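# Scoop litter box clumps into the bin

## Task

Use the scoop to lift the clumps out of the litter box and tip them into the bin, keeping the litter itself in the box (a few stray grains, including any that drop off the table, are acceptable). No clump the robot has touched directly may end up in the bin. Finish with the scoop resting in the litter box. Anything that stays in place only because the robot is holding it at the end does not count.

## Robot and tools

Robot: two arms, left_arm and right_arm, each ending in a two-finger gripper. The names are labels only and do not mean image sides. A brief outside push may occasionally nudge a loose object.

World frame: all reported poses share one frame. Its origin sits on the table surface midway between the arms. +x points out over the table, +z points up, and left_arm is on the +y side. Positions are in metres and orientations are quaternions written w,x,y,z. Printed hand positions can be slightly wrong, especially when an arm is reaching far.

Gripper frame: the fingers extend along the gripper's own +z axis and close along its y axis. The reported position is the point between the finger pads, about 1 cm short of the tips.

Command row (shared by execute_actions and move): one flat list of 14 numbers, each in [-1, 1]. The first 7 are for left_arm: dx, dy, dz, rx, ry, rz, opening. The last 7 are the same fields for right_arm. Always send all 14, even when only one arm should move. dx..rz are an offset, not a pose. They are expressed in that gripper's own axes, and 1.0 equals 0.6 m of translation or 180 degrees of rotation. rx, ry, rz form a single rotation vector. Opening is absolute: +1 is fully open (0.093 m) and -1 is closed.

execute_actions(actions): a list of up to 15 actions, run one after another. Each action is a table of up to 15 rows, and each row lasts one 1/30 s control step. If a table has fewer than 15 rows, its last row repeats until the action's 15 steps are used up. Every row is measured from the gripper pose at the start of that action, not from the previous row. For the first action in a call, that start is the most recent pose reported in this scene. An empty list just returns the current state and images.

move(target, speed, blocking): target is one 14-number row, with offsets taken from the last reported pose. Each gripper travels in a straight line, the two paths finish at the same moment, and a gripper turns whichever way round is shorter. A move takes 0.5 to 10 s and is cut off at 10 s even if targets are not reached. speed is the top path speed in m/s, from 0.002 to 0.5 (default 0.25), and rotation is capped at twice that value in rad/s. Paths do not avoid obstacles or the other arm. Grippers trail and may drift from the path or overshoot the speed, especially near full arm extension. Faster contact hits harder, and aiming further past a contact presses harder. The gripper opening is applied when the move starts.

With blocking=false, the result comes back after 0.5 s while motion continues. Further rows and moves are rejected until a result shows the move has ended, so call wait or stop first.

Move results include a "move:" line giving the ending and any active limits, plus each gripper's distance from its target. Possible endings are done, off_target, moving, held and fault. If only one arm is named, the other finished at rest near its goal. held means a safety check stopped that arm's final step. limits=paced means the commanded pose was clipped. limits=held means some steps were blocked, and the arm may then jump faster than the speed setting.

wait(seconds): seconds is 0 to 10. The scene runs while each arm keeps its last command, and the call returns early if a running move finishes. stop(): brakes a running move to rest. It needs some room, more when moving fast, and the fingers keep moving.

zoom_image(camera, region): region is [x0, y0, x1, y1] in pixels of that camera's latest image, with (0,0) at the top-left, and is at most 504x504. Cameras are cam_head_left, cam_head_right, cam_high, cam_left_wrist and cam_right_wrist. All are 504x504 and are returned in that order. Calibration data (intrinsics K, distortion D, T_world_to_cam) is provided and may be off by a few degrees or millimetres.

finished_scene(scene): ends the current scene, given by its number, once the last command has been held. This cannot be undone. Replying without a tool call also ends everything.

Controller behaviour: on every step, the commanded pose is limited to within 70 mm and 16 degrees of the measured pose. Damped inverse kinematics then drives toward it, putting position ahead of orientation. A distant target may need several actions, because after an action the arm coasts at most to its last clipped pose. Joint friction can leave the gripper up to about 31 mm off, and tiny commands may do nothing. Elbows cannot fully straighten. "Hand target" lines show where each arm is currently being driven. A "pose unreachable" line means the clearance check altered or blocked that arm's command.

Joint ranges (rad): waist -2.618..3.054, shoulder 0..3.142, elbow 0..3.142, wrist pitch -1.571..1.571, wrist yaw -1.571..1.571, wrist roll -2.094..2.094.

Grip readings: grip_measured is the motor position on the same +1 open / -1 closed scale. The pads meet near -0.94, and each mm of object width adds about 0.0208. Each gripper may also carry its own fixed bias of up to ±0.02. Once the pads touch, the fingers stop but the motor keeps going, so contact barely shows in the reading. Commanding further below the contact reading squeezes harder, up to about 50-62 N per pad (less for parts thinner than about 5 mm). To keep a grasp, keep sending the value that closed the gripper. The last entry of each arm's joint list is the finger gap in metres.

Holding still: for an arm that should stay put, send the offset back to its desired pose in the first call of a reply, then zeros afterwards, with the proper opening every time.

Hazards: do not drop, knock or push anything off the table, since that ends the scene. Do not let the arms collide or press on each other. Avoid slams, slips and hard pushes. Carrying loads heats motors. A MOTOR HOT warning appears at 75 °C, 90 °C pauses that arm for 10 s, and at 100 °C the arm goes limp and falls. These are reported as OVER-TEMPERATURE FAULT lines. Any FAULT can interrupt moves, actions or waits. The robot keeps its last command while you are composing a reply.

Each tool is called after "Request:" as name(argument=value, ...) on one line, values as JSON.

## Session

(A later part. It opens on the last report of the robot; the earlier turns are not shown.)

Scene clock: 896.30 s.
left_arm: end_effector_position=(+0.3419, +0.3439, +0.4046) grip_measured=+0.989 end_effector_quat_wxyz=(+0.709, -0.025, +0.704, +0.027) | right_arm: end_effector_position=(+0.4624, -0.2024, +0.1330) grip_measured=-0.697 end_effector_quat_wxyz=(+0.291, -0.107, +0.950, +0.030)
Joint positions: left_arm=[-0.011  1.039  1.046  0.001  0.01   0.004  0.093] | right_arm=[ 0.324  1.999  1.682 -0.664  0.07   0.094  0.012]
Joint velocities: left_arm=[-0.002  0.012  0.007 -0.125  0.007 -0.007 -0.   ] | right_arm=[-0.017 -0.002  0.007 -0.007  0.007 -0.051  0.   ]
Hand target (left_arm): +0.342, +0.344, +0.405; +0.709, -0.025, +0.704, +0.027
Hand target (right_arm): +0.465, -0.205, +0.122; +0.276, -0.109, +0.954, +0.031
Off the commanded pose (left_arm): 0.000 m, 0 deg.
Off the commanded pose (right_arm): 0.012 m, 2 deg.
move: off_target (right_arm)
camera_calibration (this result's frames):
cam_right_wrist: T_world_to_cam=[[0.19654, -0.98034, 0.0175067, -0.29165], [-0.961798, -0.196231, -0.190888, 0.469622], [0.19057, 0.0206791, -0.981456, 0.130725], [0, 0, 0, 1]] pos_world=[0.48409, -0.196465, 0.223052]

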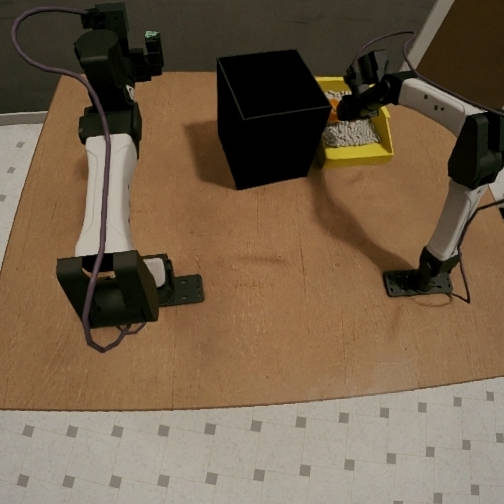

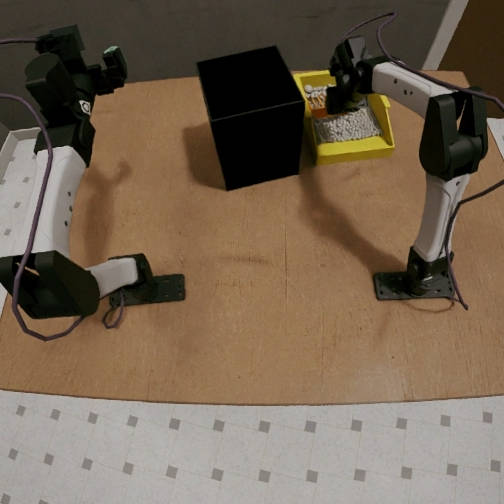

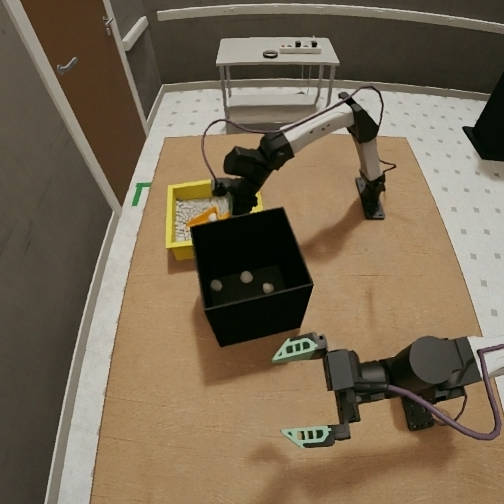

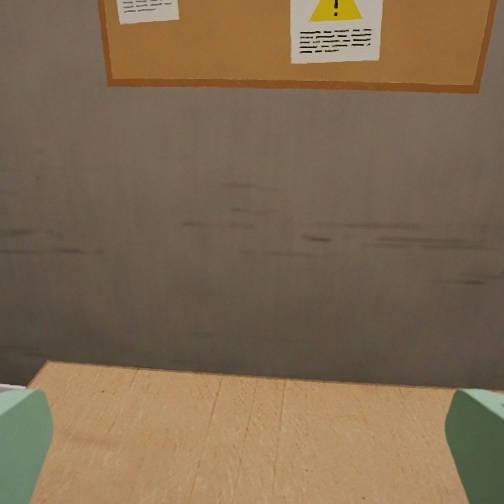

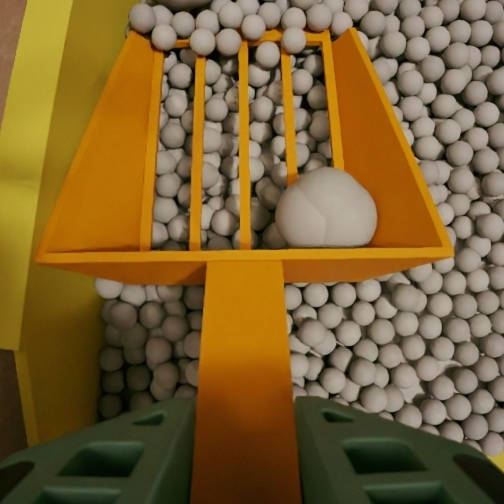

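Request:
move(target=[0,0,0,0,0,0,1,-0.014,-0.006,0.044,0,-0.022,0,-0.78], speed=0.04)

Request:
zoom_image(camera="cam_head_right", region=[285,55,405,175])

Scene clock: 901.23 s.
left_arm: end_effector_position=(+0.3419, +0.3439, +0.4046) grip_measured=+0.989 end_effector_quat_wxyz=(+0.709, -0.025, +0.704, +0.027) | right_arm: end_effector_position=(+0.4727, -0.2000, +0.1280) grip_measured=-0.697 end_effector_quat_wxyz=(+0.312, -0.105, +0.944, +0.031)
Joint positions: left_arm=[-0.011  1.039  1.046  0.001  0.01   0.004  0.093] | right_arm=[ 0.324  2.01   1.653 -0.58   0.077  0.094  0.012]
Joint velocities: left_arm=[-0.007 -0.012  0.027 -0.095 -0.081 -0.022 -0.001] | right_arm=[-0.012 -0.007  0.002  0.081 -0.022 -0.037  0.001]
Hand target (left_arm): +0.342, +0.344, +0.405; +0.709, -0.025, +0.704, +0.027
Hand target (right_arm): +0.483, -0.201, +0.116; +0.322, -0.106, +0.940, +0.033
Off the commanded pose (left_arm): 0.000 m, 0 deg.
Off the commanded pose (right_arm): 0.017 m, 1 deg.
move: off_target (right_arm)
camera_calibration (this result's frames):
cam_right_wrist: T_world_to_cam=[[0.191921, -0.981269, 0.0166597, -0.28912], [-0.953202, -0.190419, -0.234833, 0.481719], [0.233607, 0.0291894, -0.971893, 0.103936], [0, 0, 0, 1]] pos_world=[0.490384, -0.19501, 0.218955]

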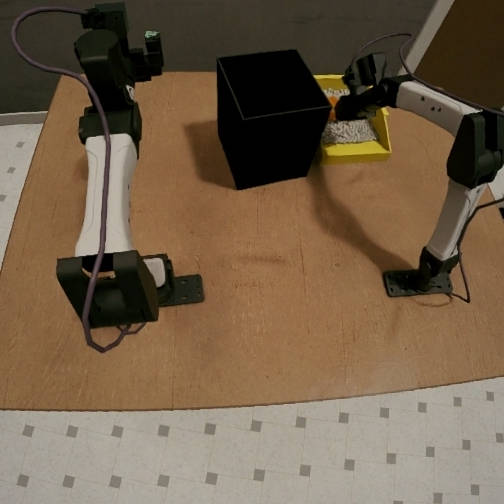

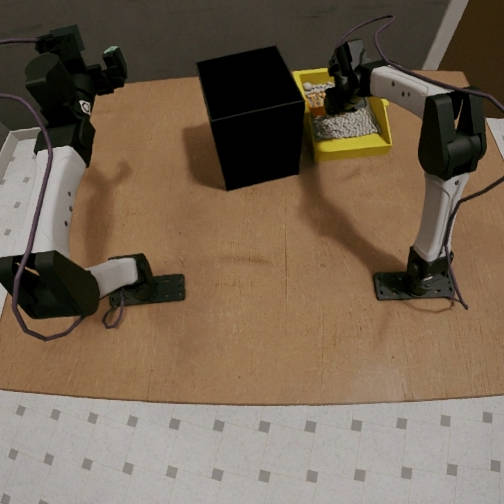

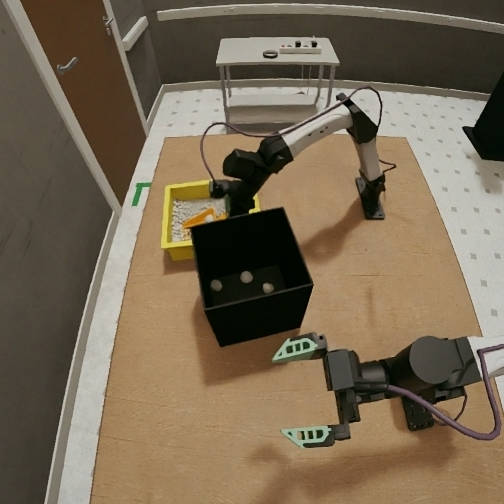

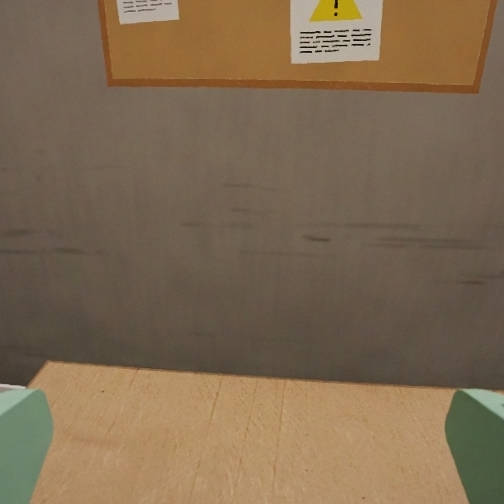

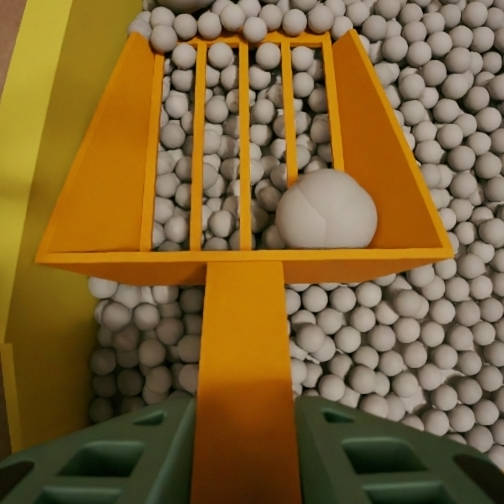

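Region (285, 55, 405, 175) of cam_head_right's 504x504 image, scaled by 4.200, with more detail than that image has.

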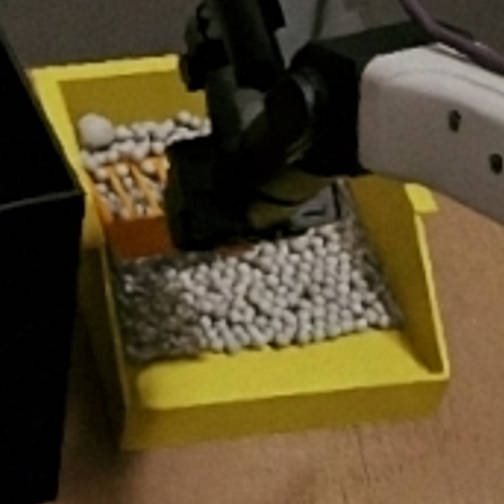

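Request:
move(target=[0,0,0,0,0,0,1,-0.045,-0.004,-0.084,0,-0.008,0,-0.78], speed=0.08)

Request:
move(target=[0,0,0,0,0,0,1,-0.058,0.004,0.028,0,-0.004,0,-0.78], speed=0.06)

Scene clock: 907.37 s.
left_arm: end_effector_position=(+0.3419, +0.3439, +0.4046) grip_measured=+0.989 end_effector_quat_wxyz=(+0.709, -0.025, +0.704, +0.027) | right_arm: end_effector_position=(+0.4615, -0.2041, +0.1680) grip_measured=-0.697 end_effector_quat_wxyz=(+0.306, -0.105, +0.946, +0.029)
Joint positions: left_arm=[-0.011  1.039  1.046  0.001  0.01   0.004  0.093] | right_arm=[ 0.324  1.965  1.756 -0.741  0.078  0.094  0.012]
Joint velocities: left_arm=[-0.002  0.002 -0.027 -0.066  0.007 -0.022 -0.   ] | right_arm=[-0.002  0.002 -0.002 -0.007  0.037  0.022  0.001]
Hand target (left_arm): +0.342, +0.344, +0.405; +0.709, -0.025, +0.704, +0.027
Hand target (right_arm): +0.466, -0.205, +0.185; +0.324, -0.104, +0.940, +0.032
Off the commanded pose (left_arm): 0.000 m, 0 deg.
Off the commanded pose (right_arm): 0.017 m, 2 deg.
move: off_target (right_arm)
camera_calibration (this result's frames):
cam_right_wrist: T_world_to_cam=[[0.191718, -0.98126, 0.0193325, -0.292007], [-0.956276, -0.191197, -0.221315, 0.478626], [0.220864, 0.0239428, -0.975011, 0.15083], [0, 0, 0, 1]] pos_world=[0.480369, -0.198634, 0.258633]

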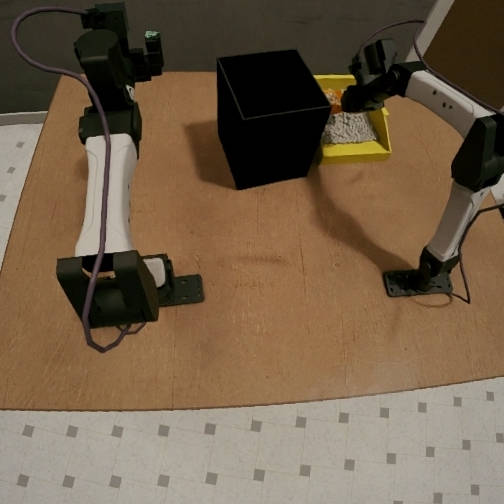

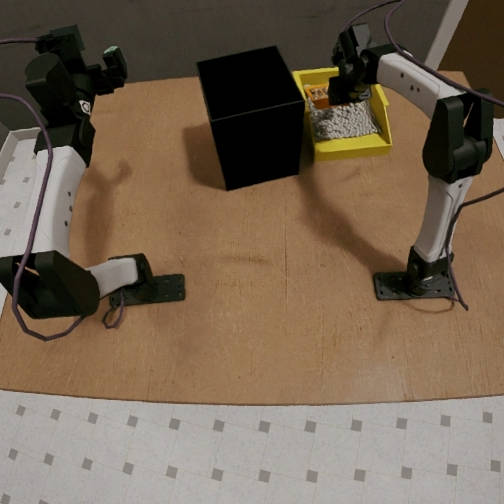

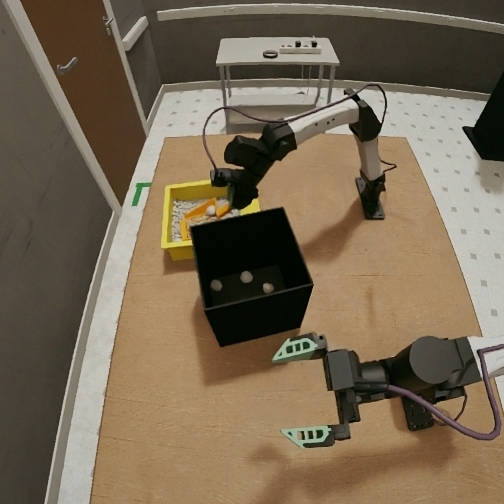

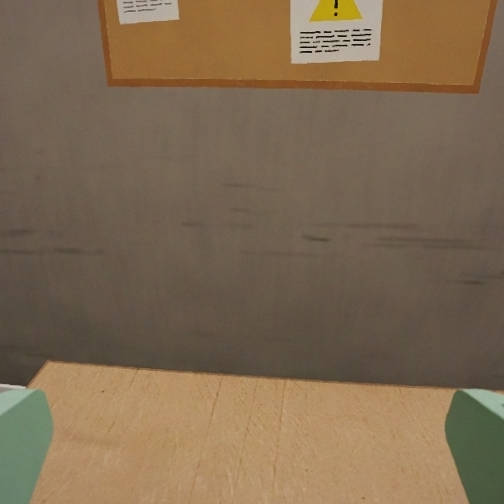

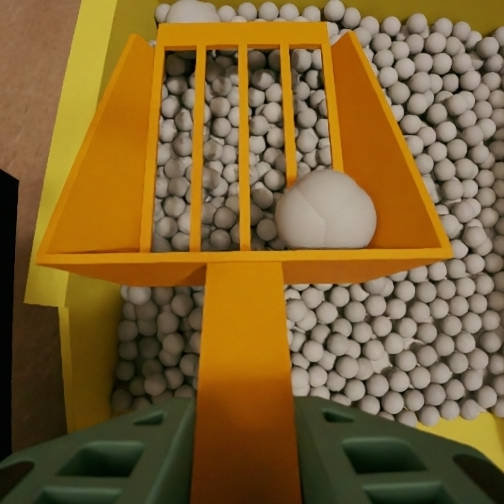

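Scene clock: 908.30 s.
left_arm: end_effector_position=(+0.3419, +0.3439, +0.4046) grip_measured=+0.989 end_effector_quat_wxyz=(+0.709, -0.025, +0.704, +0.027) | right_arm: end_effector_position=(+0.4937, -0.1931, +0.1677) grip_measured=-0.697 end_effector_quat_wxyz=(+0.305, -0.105, +0.946, +0.028)
Joint positions: left_arm=[-0.011  1.039  1.046  0.001  0.01   0.004  0.093] | right_arm=[ 0.324  2.117  1.98  -0.816  0.08   0.094  0.012]
Joint velocities: left_arm=[-0.002 -0.022  0.007 -0.022  0.066  0.022 -0.   ] | right_arm=[ 0.022 -0.017  0.002 -0.066 -0.022 -0.095 -0.   ]
Hand target (left_arm): +0.342, +0.344, +0.405; +0.709, -0.025, +0.704, +0.027
Hand target (right_arm): +0.498, -0.194, +0.174; +0.312, -0.105, +0.944, +0.030
Off the commanded pose (left_arm): 0.000 m, 0 deg.
Off the commanded pose (right_arm): 0.008 m, 1 deg.
move: done
camera_calibration (this result's frames):
cam_right_wrist: T_world_to_cam=[[0.190447, -0.981462, 0.0215127, -0.287187], [-0.956868, -0.190483, -0.219364, 0.511553], [0.219395, 0.0211923, -0.975406, 0.143417], [0, 0, 0, 1]] pos_world=[0.512717, -0.18746, 0.258285]

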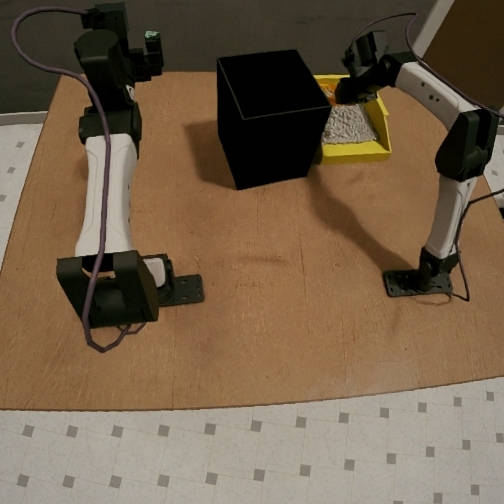

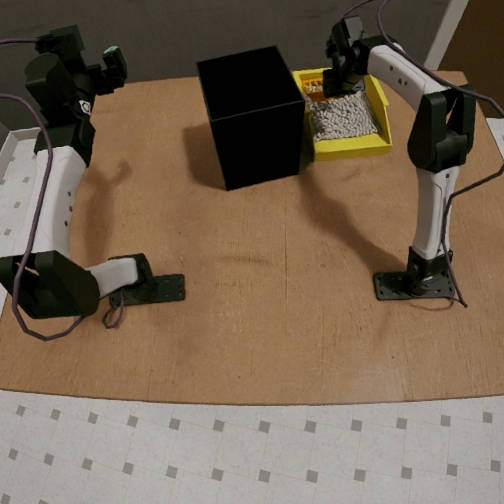

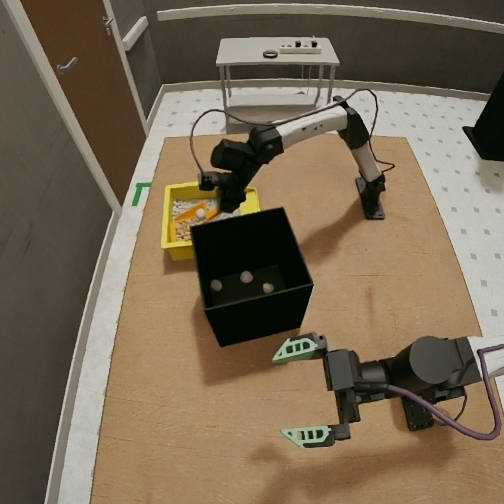

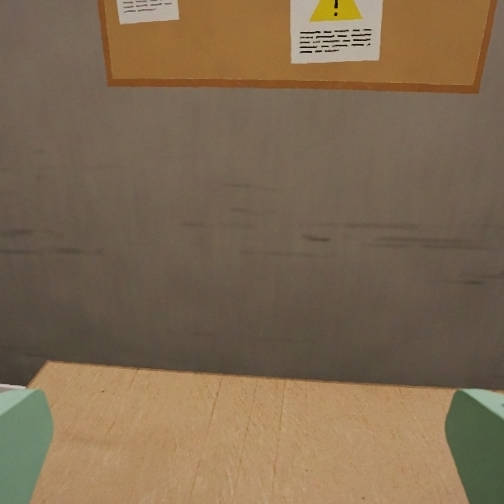

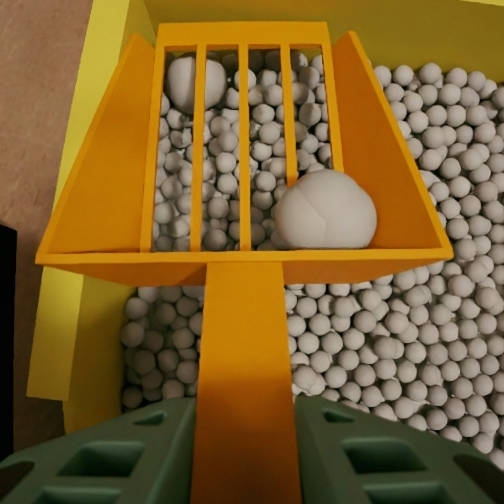

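Request:
move(target=[0,0,0,0,0,0,1,0.027,-0.016,0.04,0,0.006,0,-0.78], speed=0.04)

Scene clock: 912.87 s.
left_arm: end_effector_position=(+0.3419, +0.3439, +0.4046) grip_measured=+0.989 end_effector_quat_wxyz=(+0.709, -0.025, +0.704, +0.027) | right_arm: end_effector_position=(+0.4963, -0.1956, +0.1535) grip_measured=-0.697 end_effector_quat_wxyz=(+0.306, -0.103, +0.946, +0.030)
Joint positions: left_arm=[-0.011  1.039  1.046  0.001  0.01   0.004  0.093] | right_arm=[ 0.316  2.116  1.919 -0.752  0.073  0.091  0.012]
Joint velocities: left_arm=[-0.017  0.027  0.002 -0.022 -0.066 -0.081 -0.001] | right_arm=[-0.012 -0.007  0.002  0.007  0.051  0.022  0.   ]
Hand target (left_arm): +0.342, +0.344, +0.405; +0.709, -0.025, +0.704, +0.027
Hand target (right_arm): +0.496, -0.202, +0.139; +0.295, -0.105, +0.949, +0.027
Off the commanded pose (left_arm): 0.000 m, 0 deg.
Off the commanded pose (right_arm): 0.016 m, 1 deg.
move: off_target (right_arm)
camera_calibration (this result's frames):
cam_right_wrist: T_world_to_cam=[[0.188269, -0.981976, 0.0166573, -0.288126], [-0.956668, -0.1872, -0.223031, 0.511617], [0.22213, 0.0260543, -0.974669, 0.128572], [0, 0, 0, 1]] pos_world=[0.515133, -0.190508, 0.244221]

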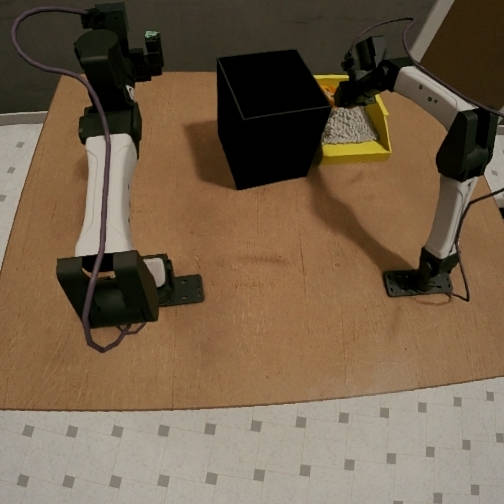

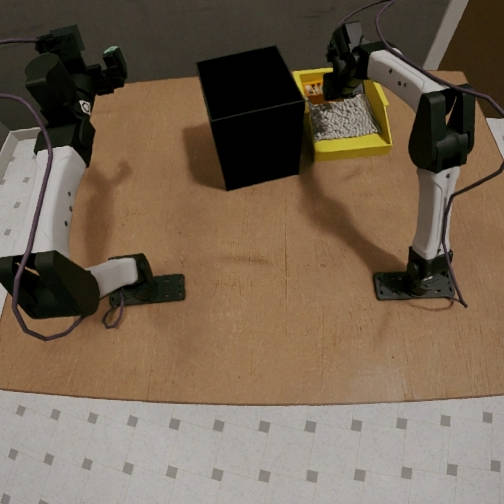

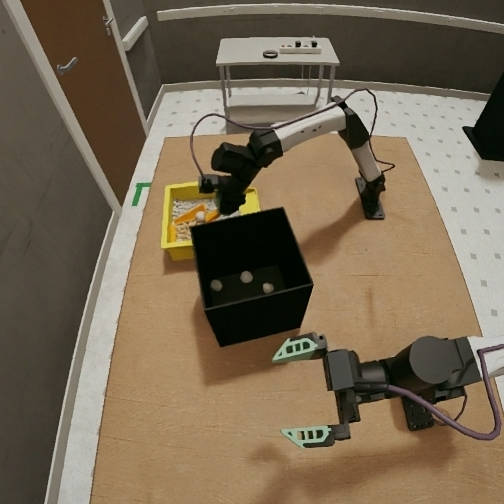

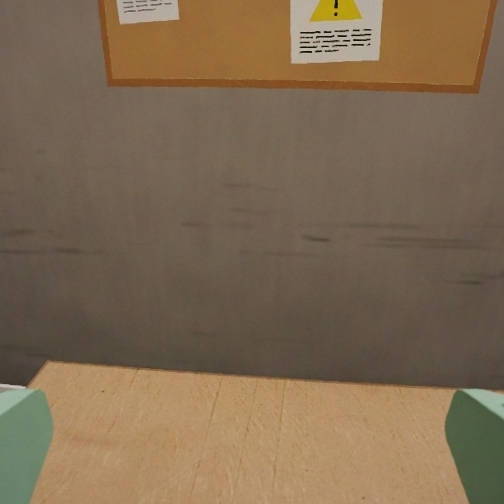

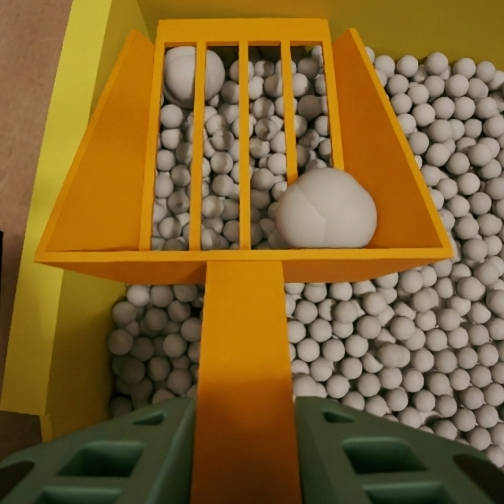

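Request:
execute_actions(actions=[[[0,0,0,0,0,0,1,0.020,-0.002,0.019,0,0.006,0,-0.78],[0,0,0,0,0,0,1,0.023,-0.002,0.017,0,0.006,0,-0.78],[0,0,0,0,0,0,1,0.026,-0.002,0.015,0,0.006,0,-0.78],[0,0,0,0,0,0,1,0.029,-0.003,0.013,0,0.006,0,-0.78],[0,0,0,0,0,0,1,0.032,-0.003,0.011,0,0.006,0,-0.78],[0,0,0,0,0,0,1,0.035,-0.003,0.009,0,0.006,0,-0.78],[0,0,0,0,0,0,1,0.038,-0.003,0.007,0,0.006,0,-0.78],[0,0,0,0,0,0,1,0.041,-0.003,0.005,0,0.006,0,-0.78],[0,0,0,0,0,0,1,0.044,-0.004,0.003,0,0.006,0,-0.78],[0,0,0,0,0,0,1,0.047,-0.004,0.001,0,0.006,0,-0.78],[0,0,0,0,0,0,1,0.050,-0.004,-0.001,0,0.006,0,-0.78],[0,0,0,0,0,0,1,0.053,-0.004,-0.003,0,0.006,0,-0.78],[0,0,0,0,0,0,1,0.056,-0.004,-0.005,0,0.006,0,-0.78],[0,0,0,0,0,0,1,0.059,-0.004,-0.007,0,0.006,0,-0.78],[0,0,0,0,0,0,1,0.062,-0.004,-0.009,0,0.006,0,-0.78]],[[0,0,0,0,0,0,1,0.030,-0.002,0.008,0,0.008,0,-0.78],[0,0,0,0,0,0,1,0.033,-0.002,0.006,0,0.008,0,-0.78],[0,0,0,0,0,0,1,0.036,-0.002,0.004,0,0.008,0,-0.78],[0,0,0,0,0,0,1,0.039,-0.003,0.002,0,0.008,0,-0.78],[0,0,0,0,0,0,1,0.042,-0.003,0.0,0,0.008,0,-0.78],[0,0,0,0,0,0,1,0.045,-0.003,-0.002,0,0.008,0,-0.78],[0,0,0,0,0,0,1,0.048,-0.003,-0.004,0,0.008,0,-0.78],[0,0,0,0,0,0,1,0.051,-0.003,-0.006,0,0.008,0,-0.78],[0,0,0,0,0,0,1,0.054,-0.004,-0.008,0,0.008,0,-0.78],[0,0,0,0,0,0,1,0.056,-0.004,-0.010,0,0.008,0,-0.78]]])

Scene clock: 925.90 s.
left_arm: end_effector_position=(+0.3419, +0.3439, +0.4046) grip_measured=+0.989 end_effector_quat_wxyz=(+0.709, -0.025, +0.704, +0.027) | right_arm: end_effector_position=(+0.4590, -0.2083, +0.1476) grip_measured=-0.697 end_effector_quat_wxyz=(+0.326, -0.100, +0.939, +0.036)
Joint positions: left_arm=[-0.011  1.039  1.046  0.001  0.01   0.004  0.093] | right_arm=[ 0.316  1.918  1.583 -0.57   0.072  0.095  0.012]
Joint velocities: left_arm=[-0.002 -0.007 -0.007 -0.007 -0.037 -0.037 -0.   ] | right_arm=[ 0.012  0.007 -0.032 -0.007 -0.007 -0.022 -0.   ]
Hand target (left_arm): +0.342, +0.344, +0.405; +0.709, -0.025, +0.704, +0.027
Hand target (right_arm): +0.449, -0.210, +0.135; +0.306, -0.101, +0.946, +0.032
Off the commanded pose (left_arm): 0.000 m, 0 deg.
Off the commanded pose (right_arm): 0.017 m, 3 deg.
camera_calibration (this result's frames):
cam_right_wrist: T_world_to_cam=[[0.185175, -0.982681, 0.0069335, -0.290723], [-0.947236, -0.180366, -0.264975, 0.475452], [0.261636, 0.0424991, -0.96423, 0.115195], [0, 0, 0, 1]] pos_world=[0.474061, -0.204828, 0.239073]

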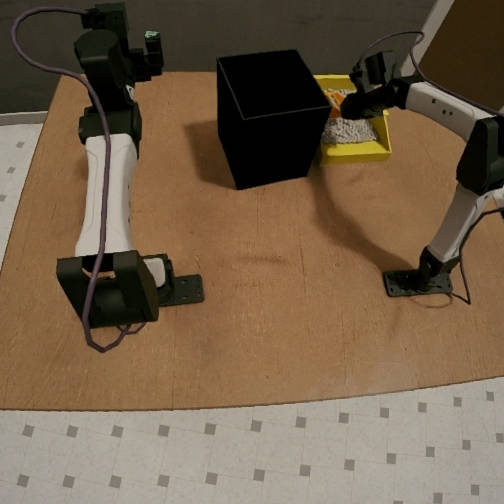

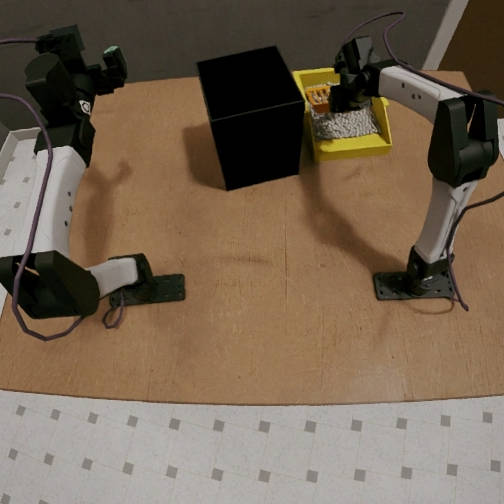

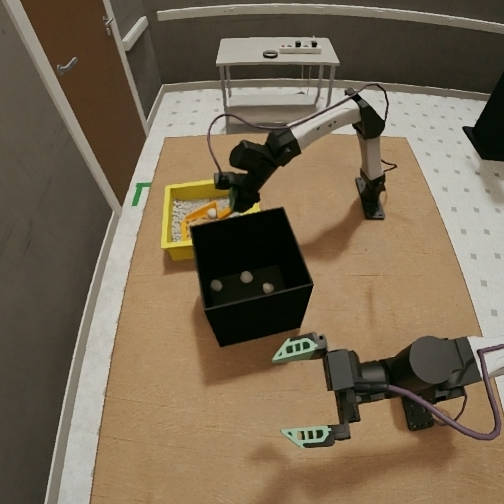

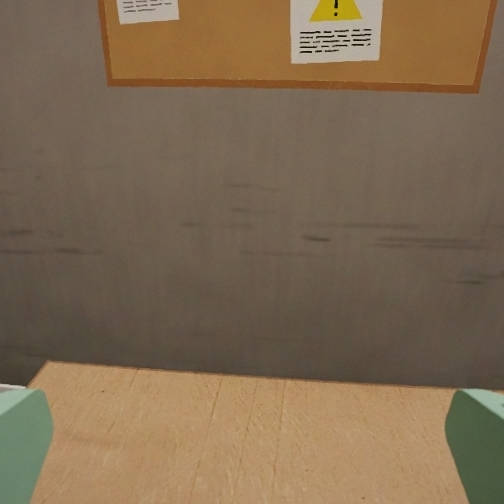

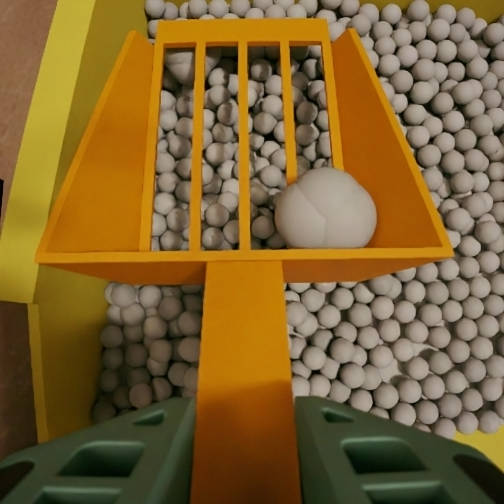

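Request:
move(target=[0,0,0,0,0,0,1,-0.033,0,-0.042,0,0,0,-0.78], speed=0.07)

Request:
move(target=[0,0,0,0,0,0,1,-0.06,0.006,0.031,0,-0.002,0,-0.78], speed=0.07)

Scene clock: 932.03 s.
left_arm: end_effector_position=(+0.3419, +0.3439, +0.4046) grip_measured=+0.989 end_effector_quat_wxyz=(+0.709, -0.025, +0.704, +0.027) | right_arm: end_effector_position=(+0.4544, -0.2099, +0.1673) grip_measured=-0.697 end_effector_quat_wxyz=(+0.312, -0.101, +0.944, +0.033)
Joint positions: left_arm=[-0.011  1.039  1.046  0.001  0.01   0.004  0.093] | right_arm=[ 0.316  1.918  1.679 -0.697  0.072  0.095  0.012]
Joint velocities: left_arm=[-0.007 -0.012 -0.002  0.022 -0.007  0.051  0.001] | right_arm=[-0.007 -0.017 -0.002 -0.022 -0.007 -0.11  -0.001]
Hand target (left_arm): +0.342, +0.344, +0.405; +0.709, -0.025, +0.704, +0.027
Hand target (right_arm): +0.459, -0.209, +0.180; +0.326, -0.100, +0.939, +0.036
Off the commanded pose (left_arm): 0.000 m, 0 deg.
Off the commanded pose (right_arm): 0.013 m, 2 deg.
move: off_target (right_arm)
camera_calibration (this result's frames):
cam_right_wrist: T_world_to_cam=[[0.185443, -0.982589, 0.011406, -0.292408], [-0.954546, -0.182883, -0.235364, 0.473907], [0.233352, 0.0327592, -0.97184, 0.147517], [0, 0, 0, 1]] pos_world=[0.472168, -0.20548, 0.258239]

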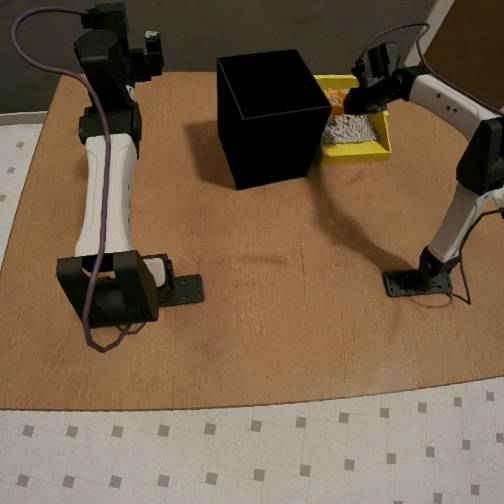

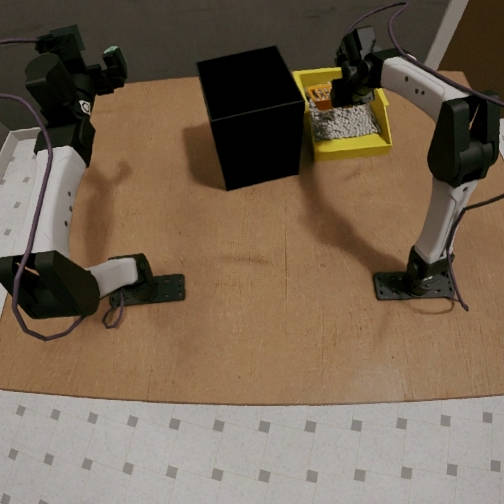

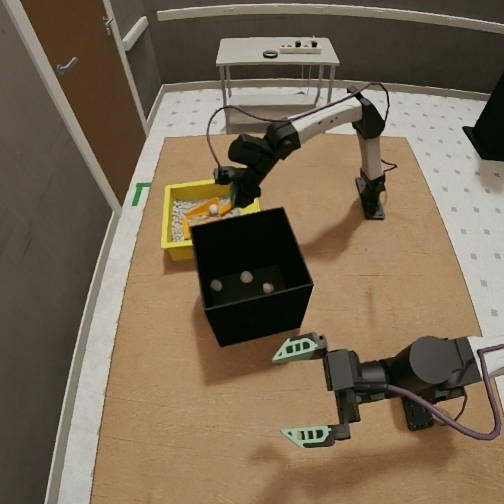

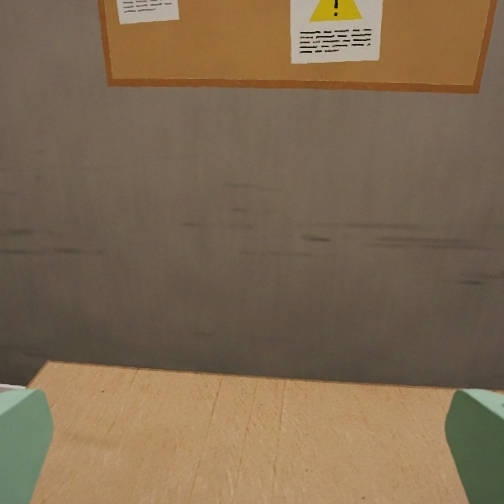

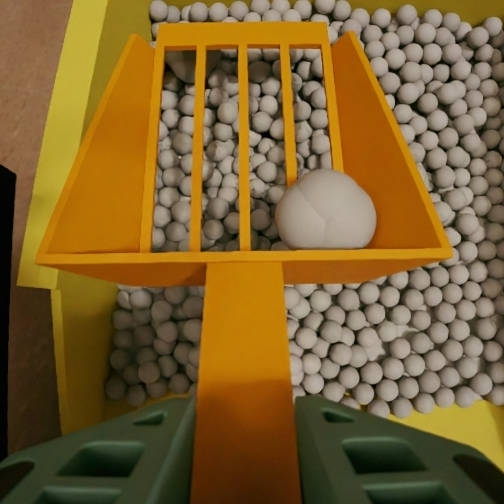

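Scene clock: 933.13 s.
left_arm: end_effector_position=(+0.3419, +0.3439, +0.4046) grip_measured=+0.989 end_effector_quat_wxyz=(+0.709, -0.025, +0.704, +0.027) | right_arm: end_effector_position=(+0.4870, -0.1987, +0.1655) grip_measured=-0.697 end_effector_quat_wxyz=(+0.305, -0.101, +0.947, +0.031)
Joint positions: left_arm=[-0.011  1.039  1.046  0.001  0.01   0.004  0.093] | right_arm=[ 0.316  2.078  1.91  -0.785  0.072  0.095  0.012]
Joint velocities: left_arm=[-0.027  0.002 -0.017  0.007  0.007 -0.051  0.   ] | right_arm=[ 0.002 -0.017  0.007  0.022 -0.022  0.022 -0.001]
Hand target (left_arm): +0.342, +0.344, +0.405; +0.709, -0.025, +0.704, +0.027
Hand target (right_arm): +0.493, -0.198, +0.174; +0.315, -0.101, +0.943, +0.033
Off the commanded pose (left_arm): 0.000 m, 0 deg.
Off the commanded pose (right_arm): 0.010 m, 1 deg.
move: done
camera_calibration (this result's frames):
cam_right_wrist: T_world_to_cam=[[0.185639, -0.982522, 0.0137761, -0.287876], [-0.958074, -0.184098, -0.219552, 0.505516], [0.21825, 0.0275588, -0.975504, 0.144707], [0, 0, 0, 1]] pos_world=[0.50618, -0.193767, 0.256115]

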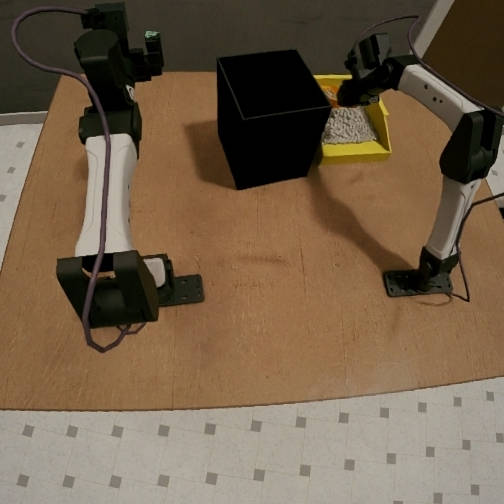

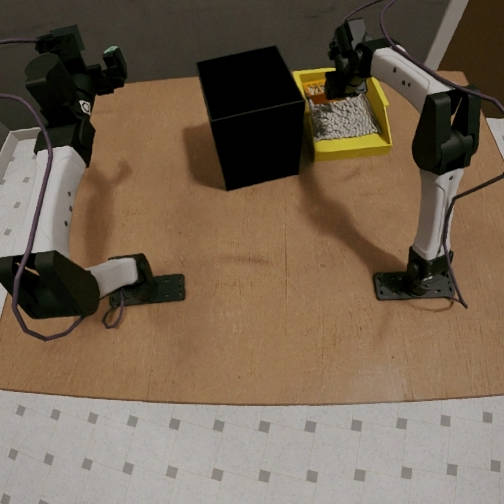

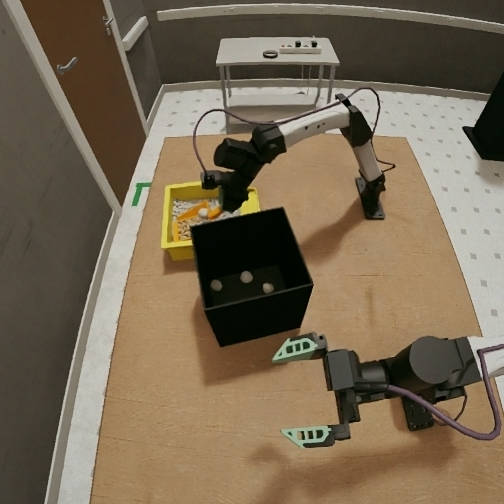

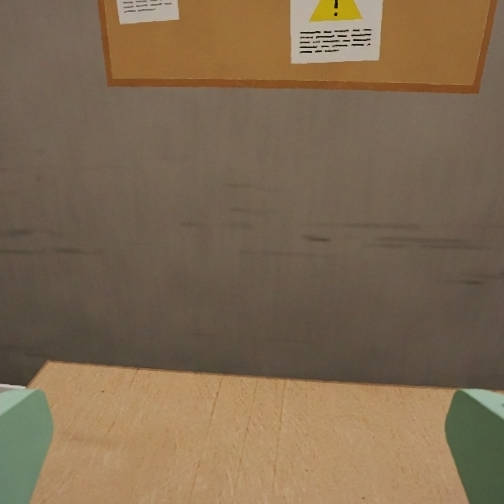

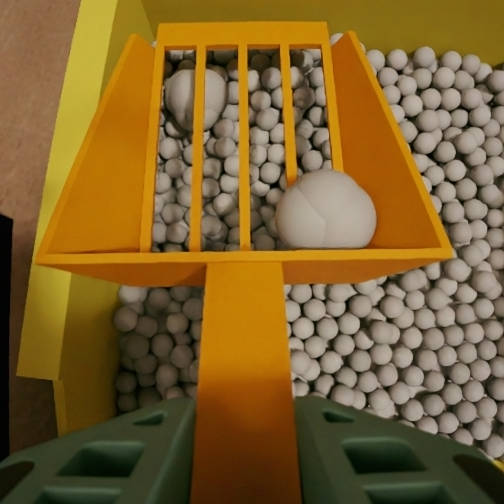

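Request:
execute_actions(actions=[])

Scene clock: 951.73 s.
left_arm: end_effector_position=(+0.3419, +0.3439, +0.4046) grip_measured=+0.989 end_effector_quat_wxyz=(+0.709, -0.025, +0.704, +0.027) | right_arm: end_effector_position=(+0.4867, -0.1988, +0.1653) grip_measured=-0.697 end_effector_quat_wxyz=(+0.304, -0.101, +0.947, +0.031)
Joint positions: left_arm=[-0.011  1.039  1.046  0.001  0.01   0.004  0.093] | right_arm=[ 0.316  2.078  1.91  -0.786  0.072  0.095  0.012]
Joint velocities: left_arm=[ 0.002  0.002  0.022 -0.007  0.007  0.081 -0.001] | right_arm=[ 0.002  0.007 -0.002 -0.022 -0.037 -0.081  0.001]
Hand target (left_arm): +0.342, +0.344, +0.405; +0.709, -0.025, +0.704, +0.027
Hand target (right_arm): +0.493, -0.198, +0.173; +0.315, -0.101, +0.943, +0.033
Off the commanded pose (left_arm): 0.000 m, 0 deg.
Off the commanded pose (right_arm): 0.010 m, 1 deg.
camera_calibration (this result's frames):
cam_right_wrist: T_world_to_cam=[[0.185659, -0.982515, 0.0139964, -0.287961], [-0.958389, -0.184207, -0.218078, 0.505067], [0.216843, 0.027074, -0.975831, 0.145206], [0, 0, 0, 1]] pos_world=[0.506026, -0.19382, 0.255871]

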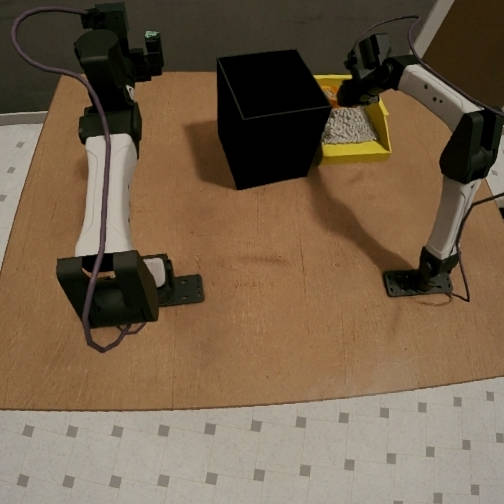

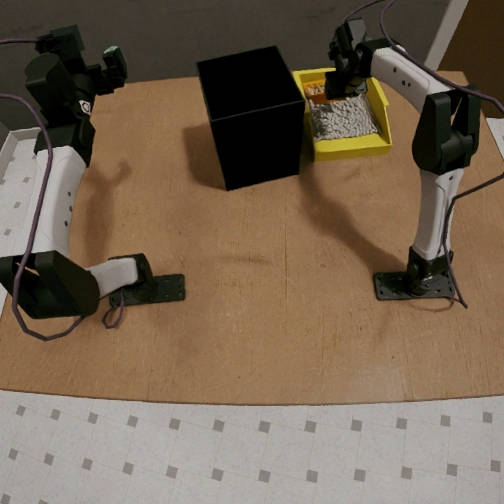

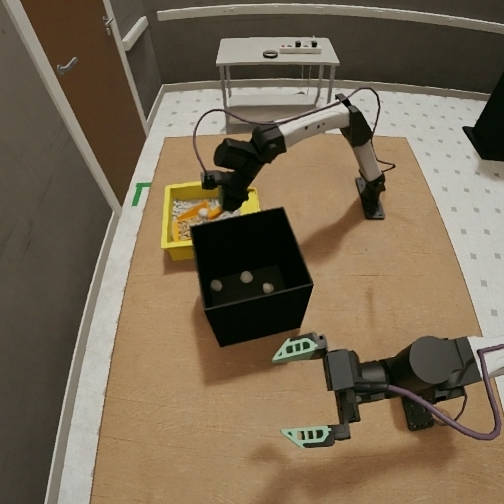

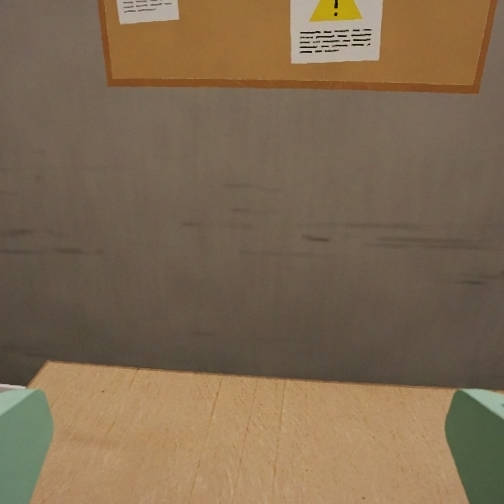

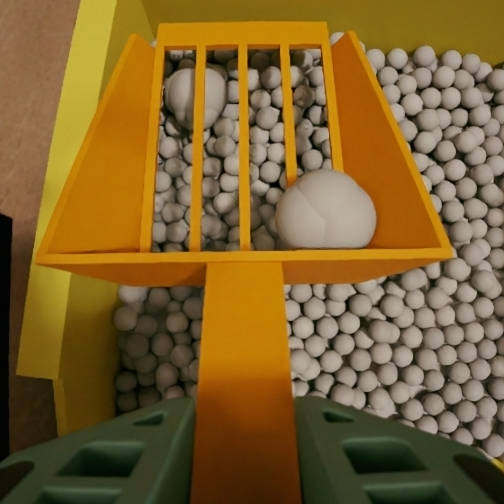

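Request:
move(target=[0,0,0,0,0,0,1, 0.027,0,0.040,0,0.004,0,-0.78], speed=0.04)

Scene clock: 954.63 s.
left_arm: end_effector_position=(+0.3419, +0.3439, +0.4046) grip_measured=+0.989 end_effector_quat_wxyz=(+0.709, -0.025, +0.704, +0.027) | right_arm: end_effector_position=(+0.4907, -0.1976, +0.1509) grip_measured=-0.697 end_effector_quat_wxyz=(+0.312, -0.100, +0.944, +0.032)
Joint positions: left_arm=[-0.011  1.039  1.046  0.001  0.01   0.004  0.093] | right_arm=[ 0.316  2.078  1.844 -0.702  0.073  0.096  0.012]
Joint velocities: left_arm=[-0.007  0.027  0.022 -0.037 -0.081 -0.081  0.   ] | right_arm=[ 0.007 -0.022 -0.017 -0.081  0.037 -0.022 -0.001]
Hand target (left_arm): +0.342, +0.344, +0.405; +0.709, -0.025, +0.704, +0.027
Hand target (right_arm): +0.487, -0.198, +0.137; +0.298, -0.102, +0.949, +0.030
Off the commanded pose (left_arm): 0.000 m, 0 deg.
Off the commanded pose (right_arm): 0.015 m, 2 deg.
move: off_target (right_arm)
camera_calibration (this result's frames):
cam_right_wrist: T_world_to_cam=[[0.184176, -0.982821, 0.0119187, -0.286379], [-0.954818, -0.18178, -0.235115, 0.507226], [0.233243, 0.0319225, -0.971894, 0.12266], [0, 0, 0, 1]] pos_world=[0.508443, -0.193171, 0.241883]

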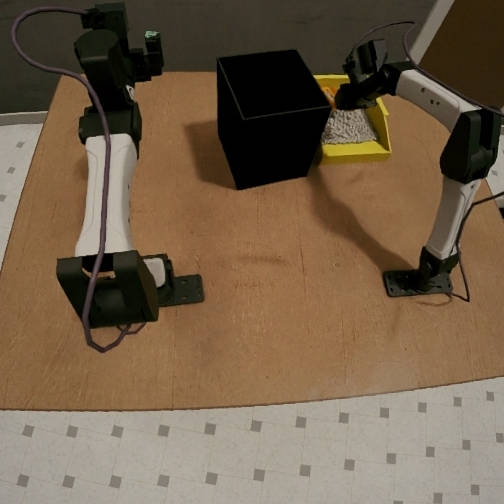

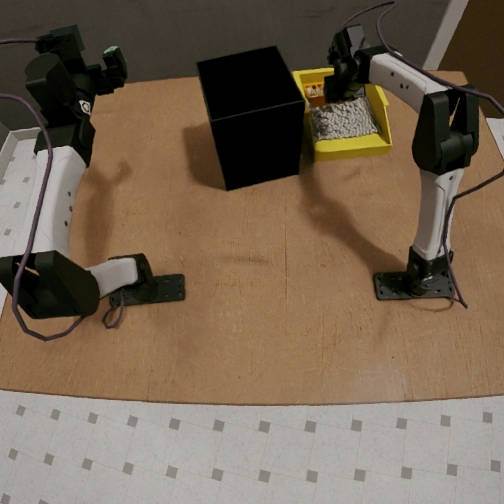

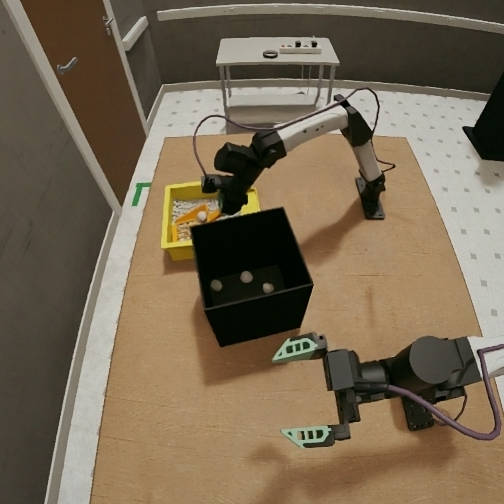

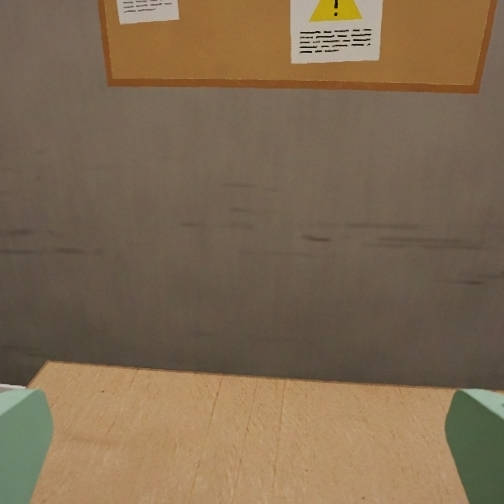

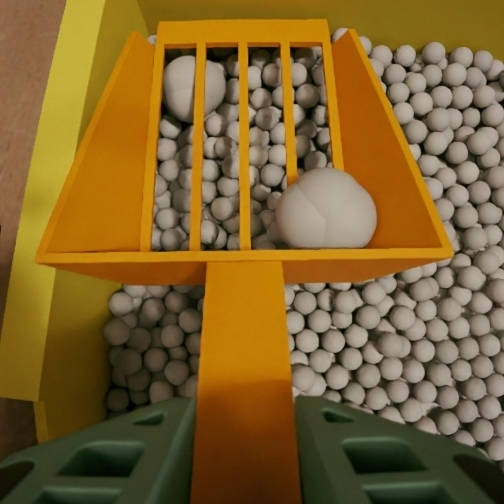

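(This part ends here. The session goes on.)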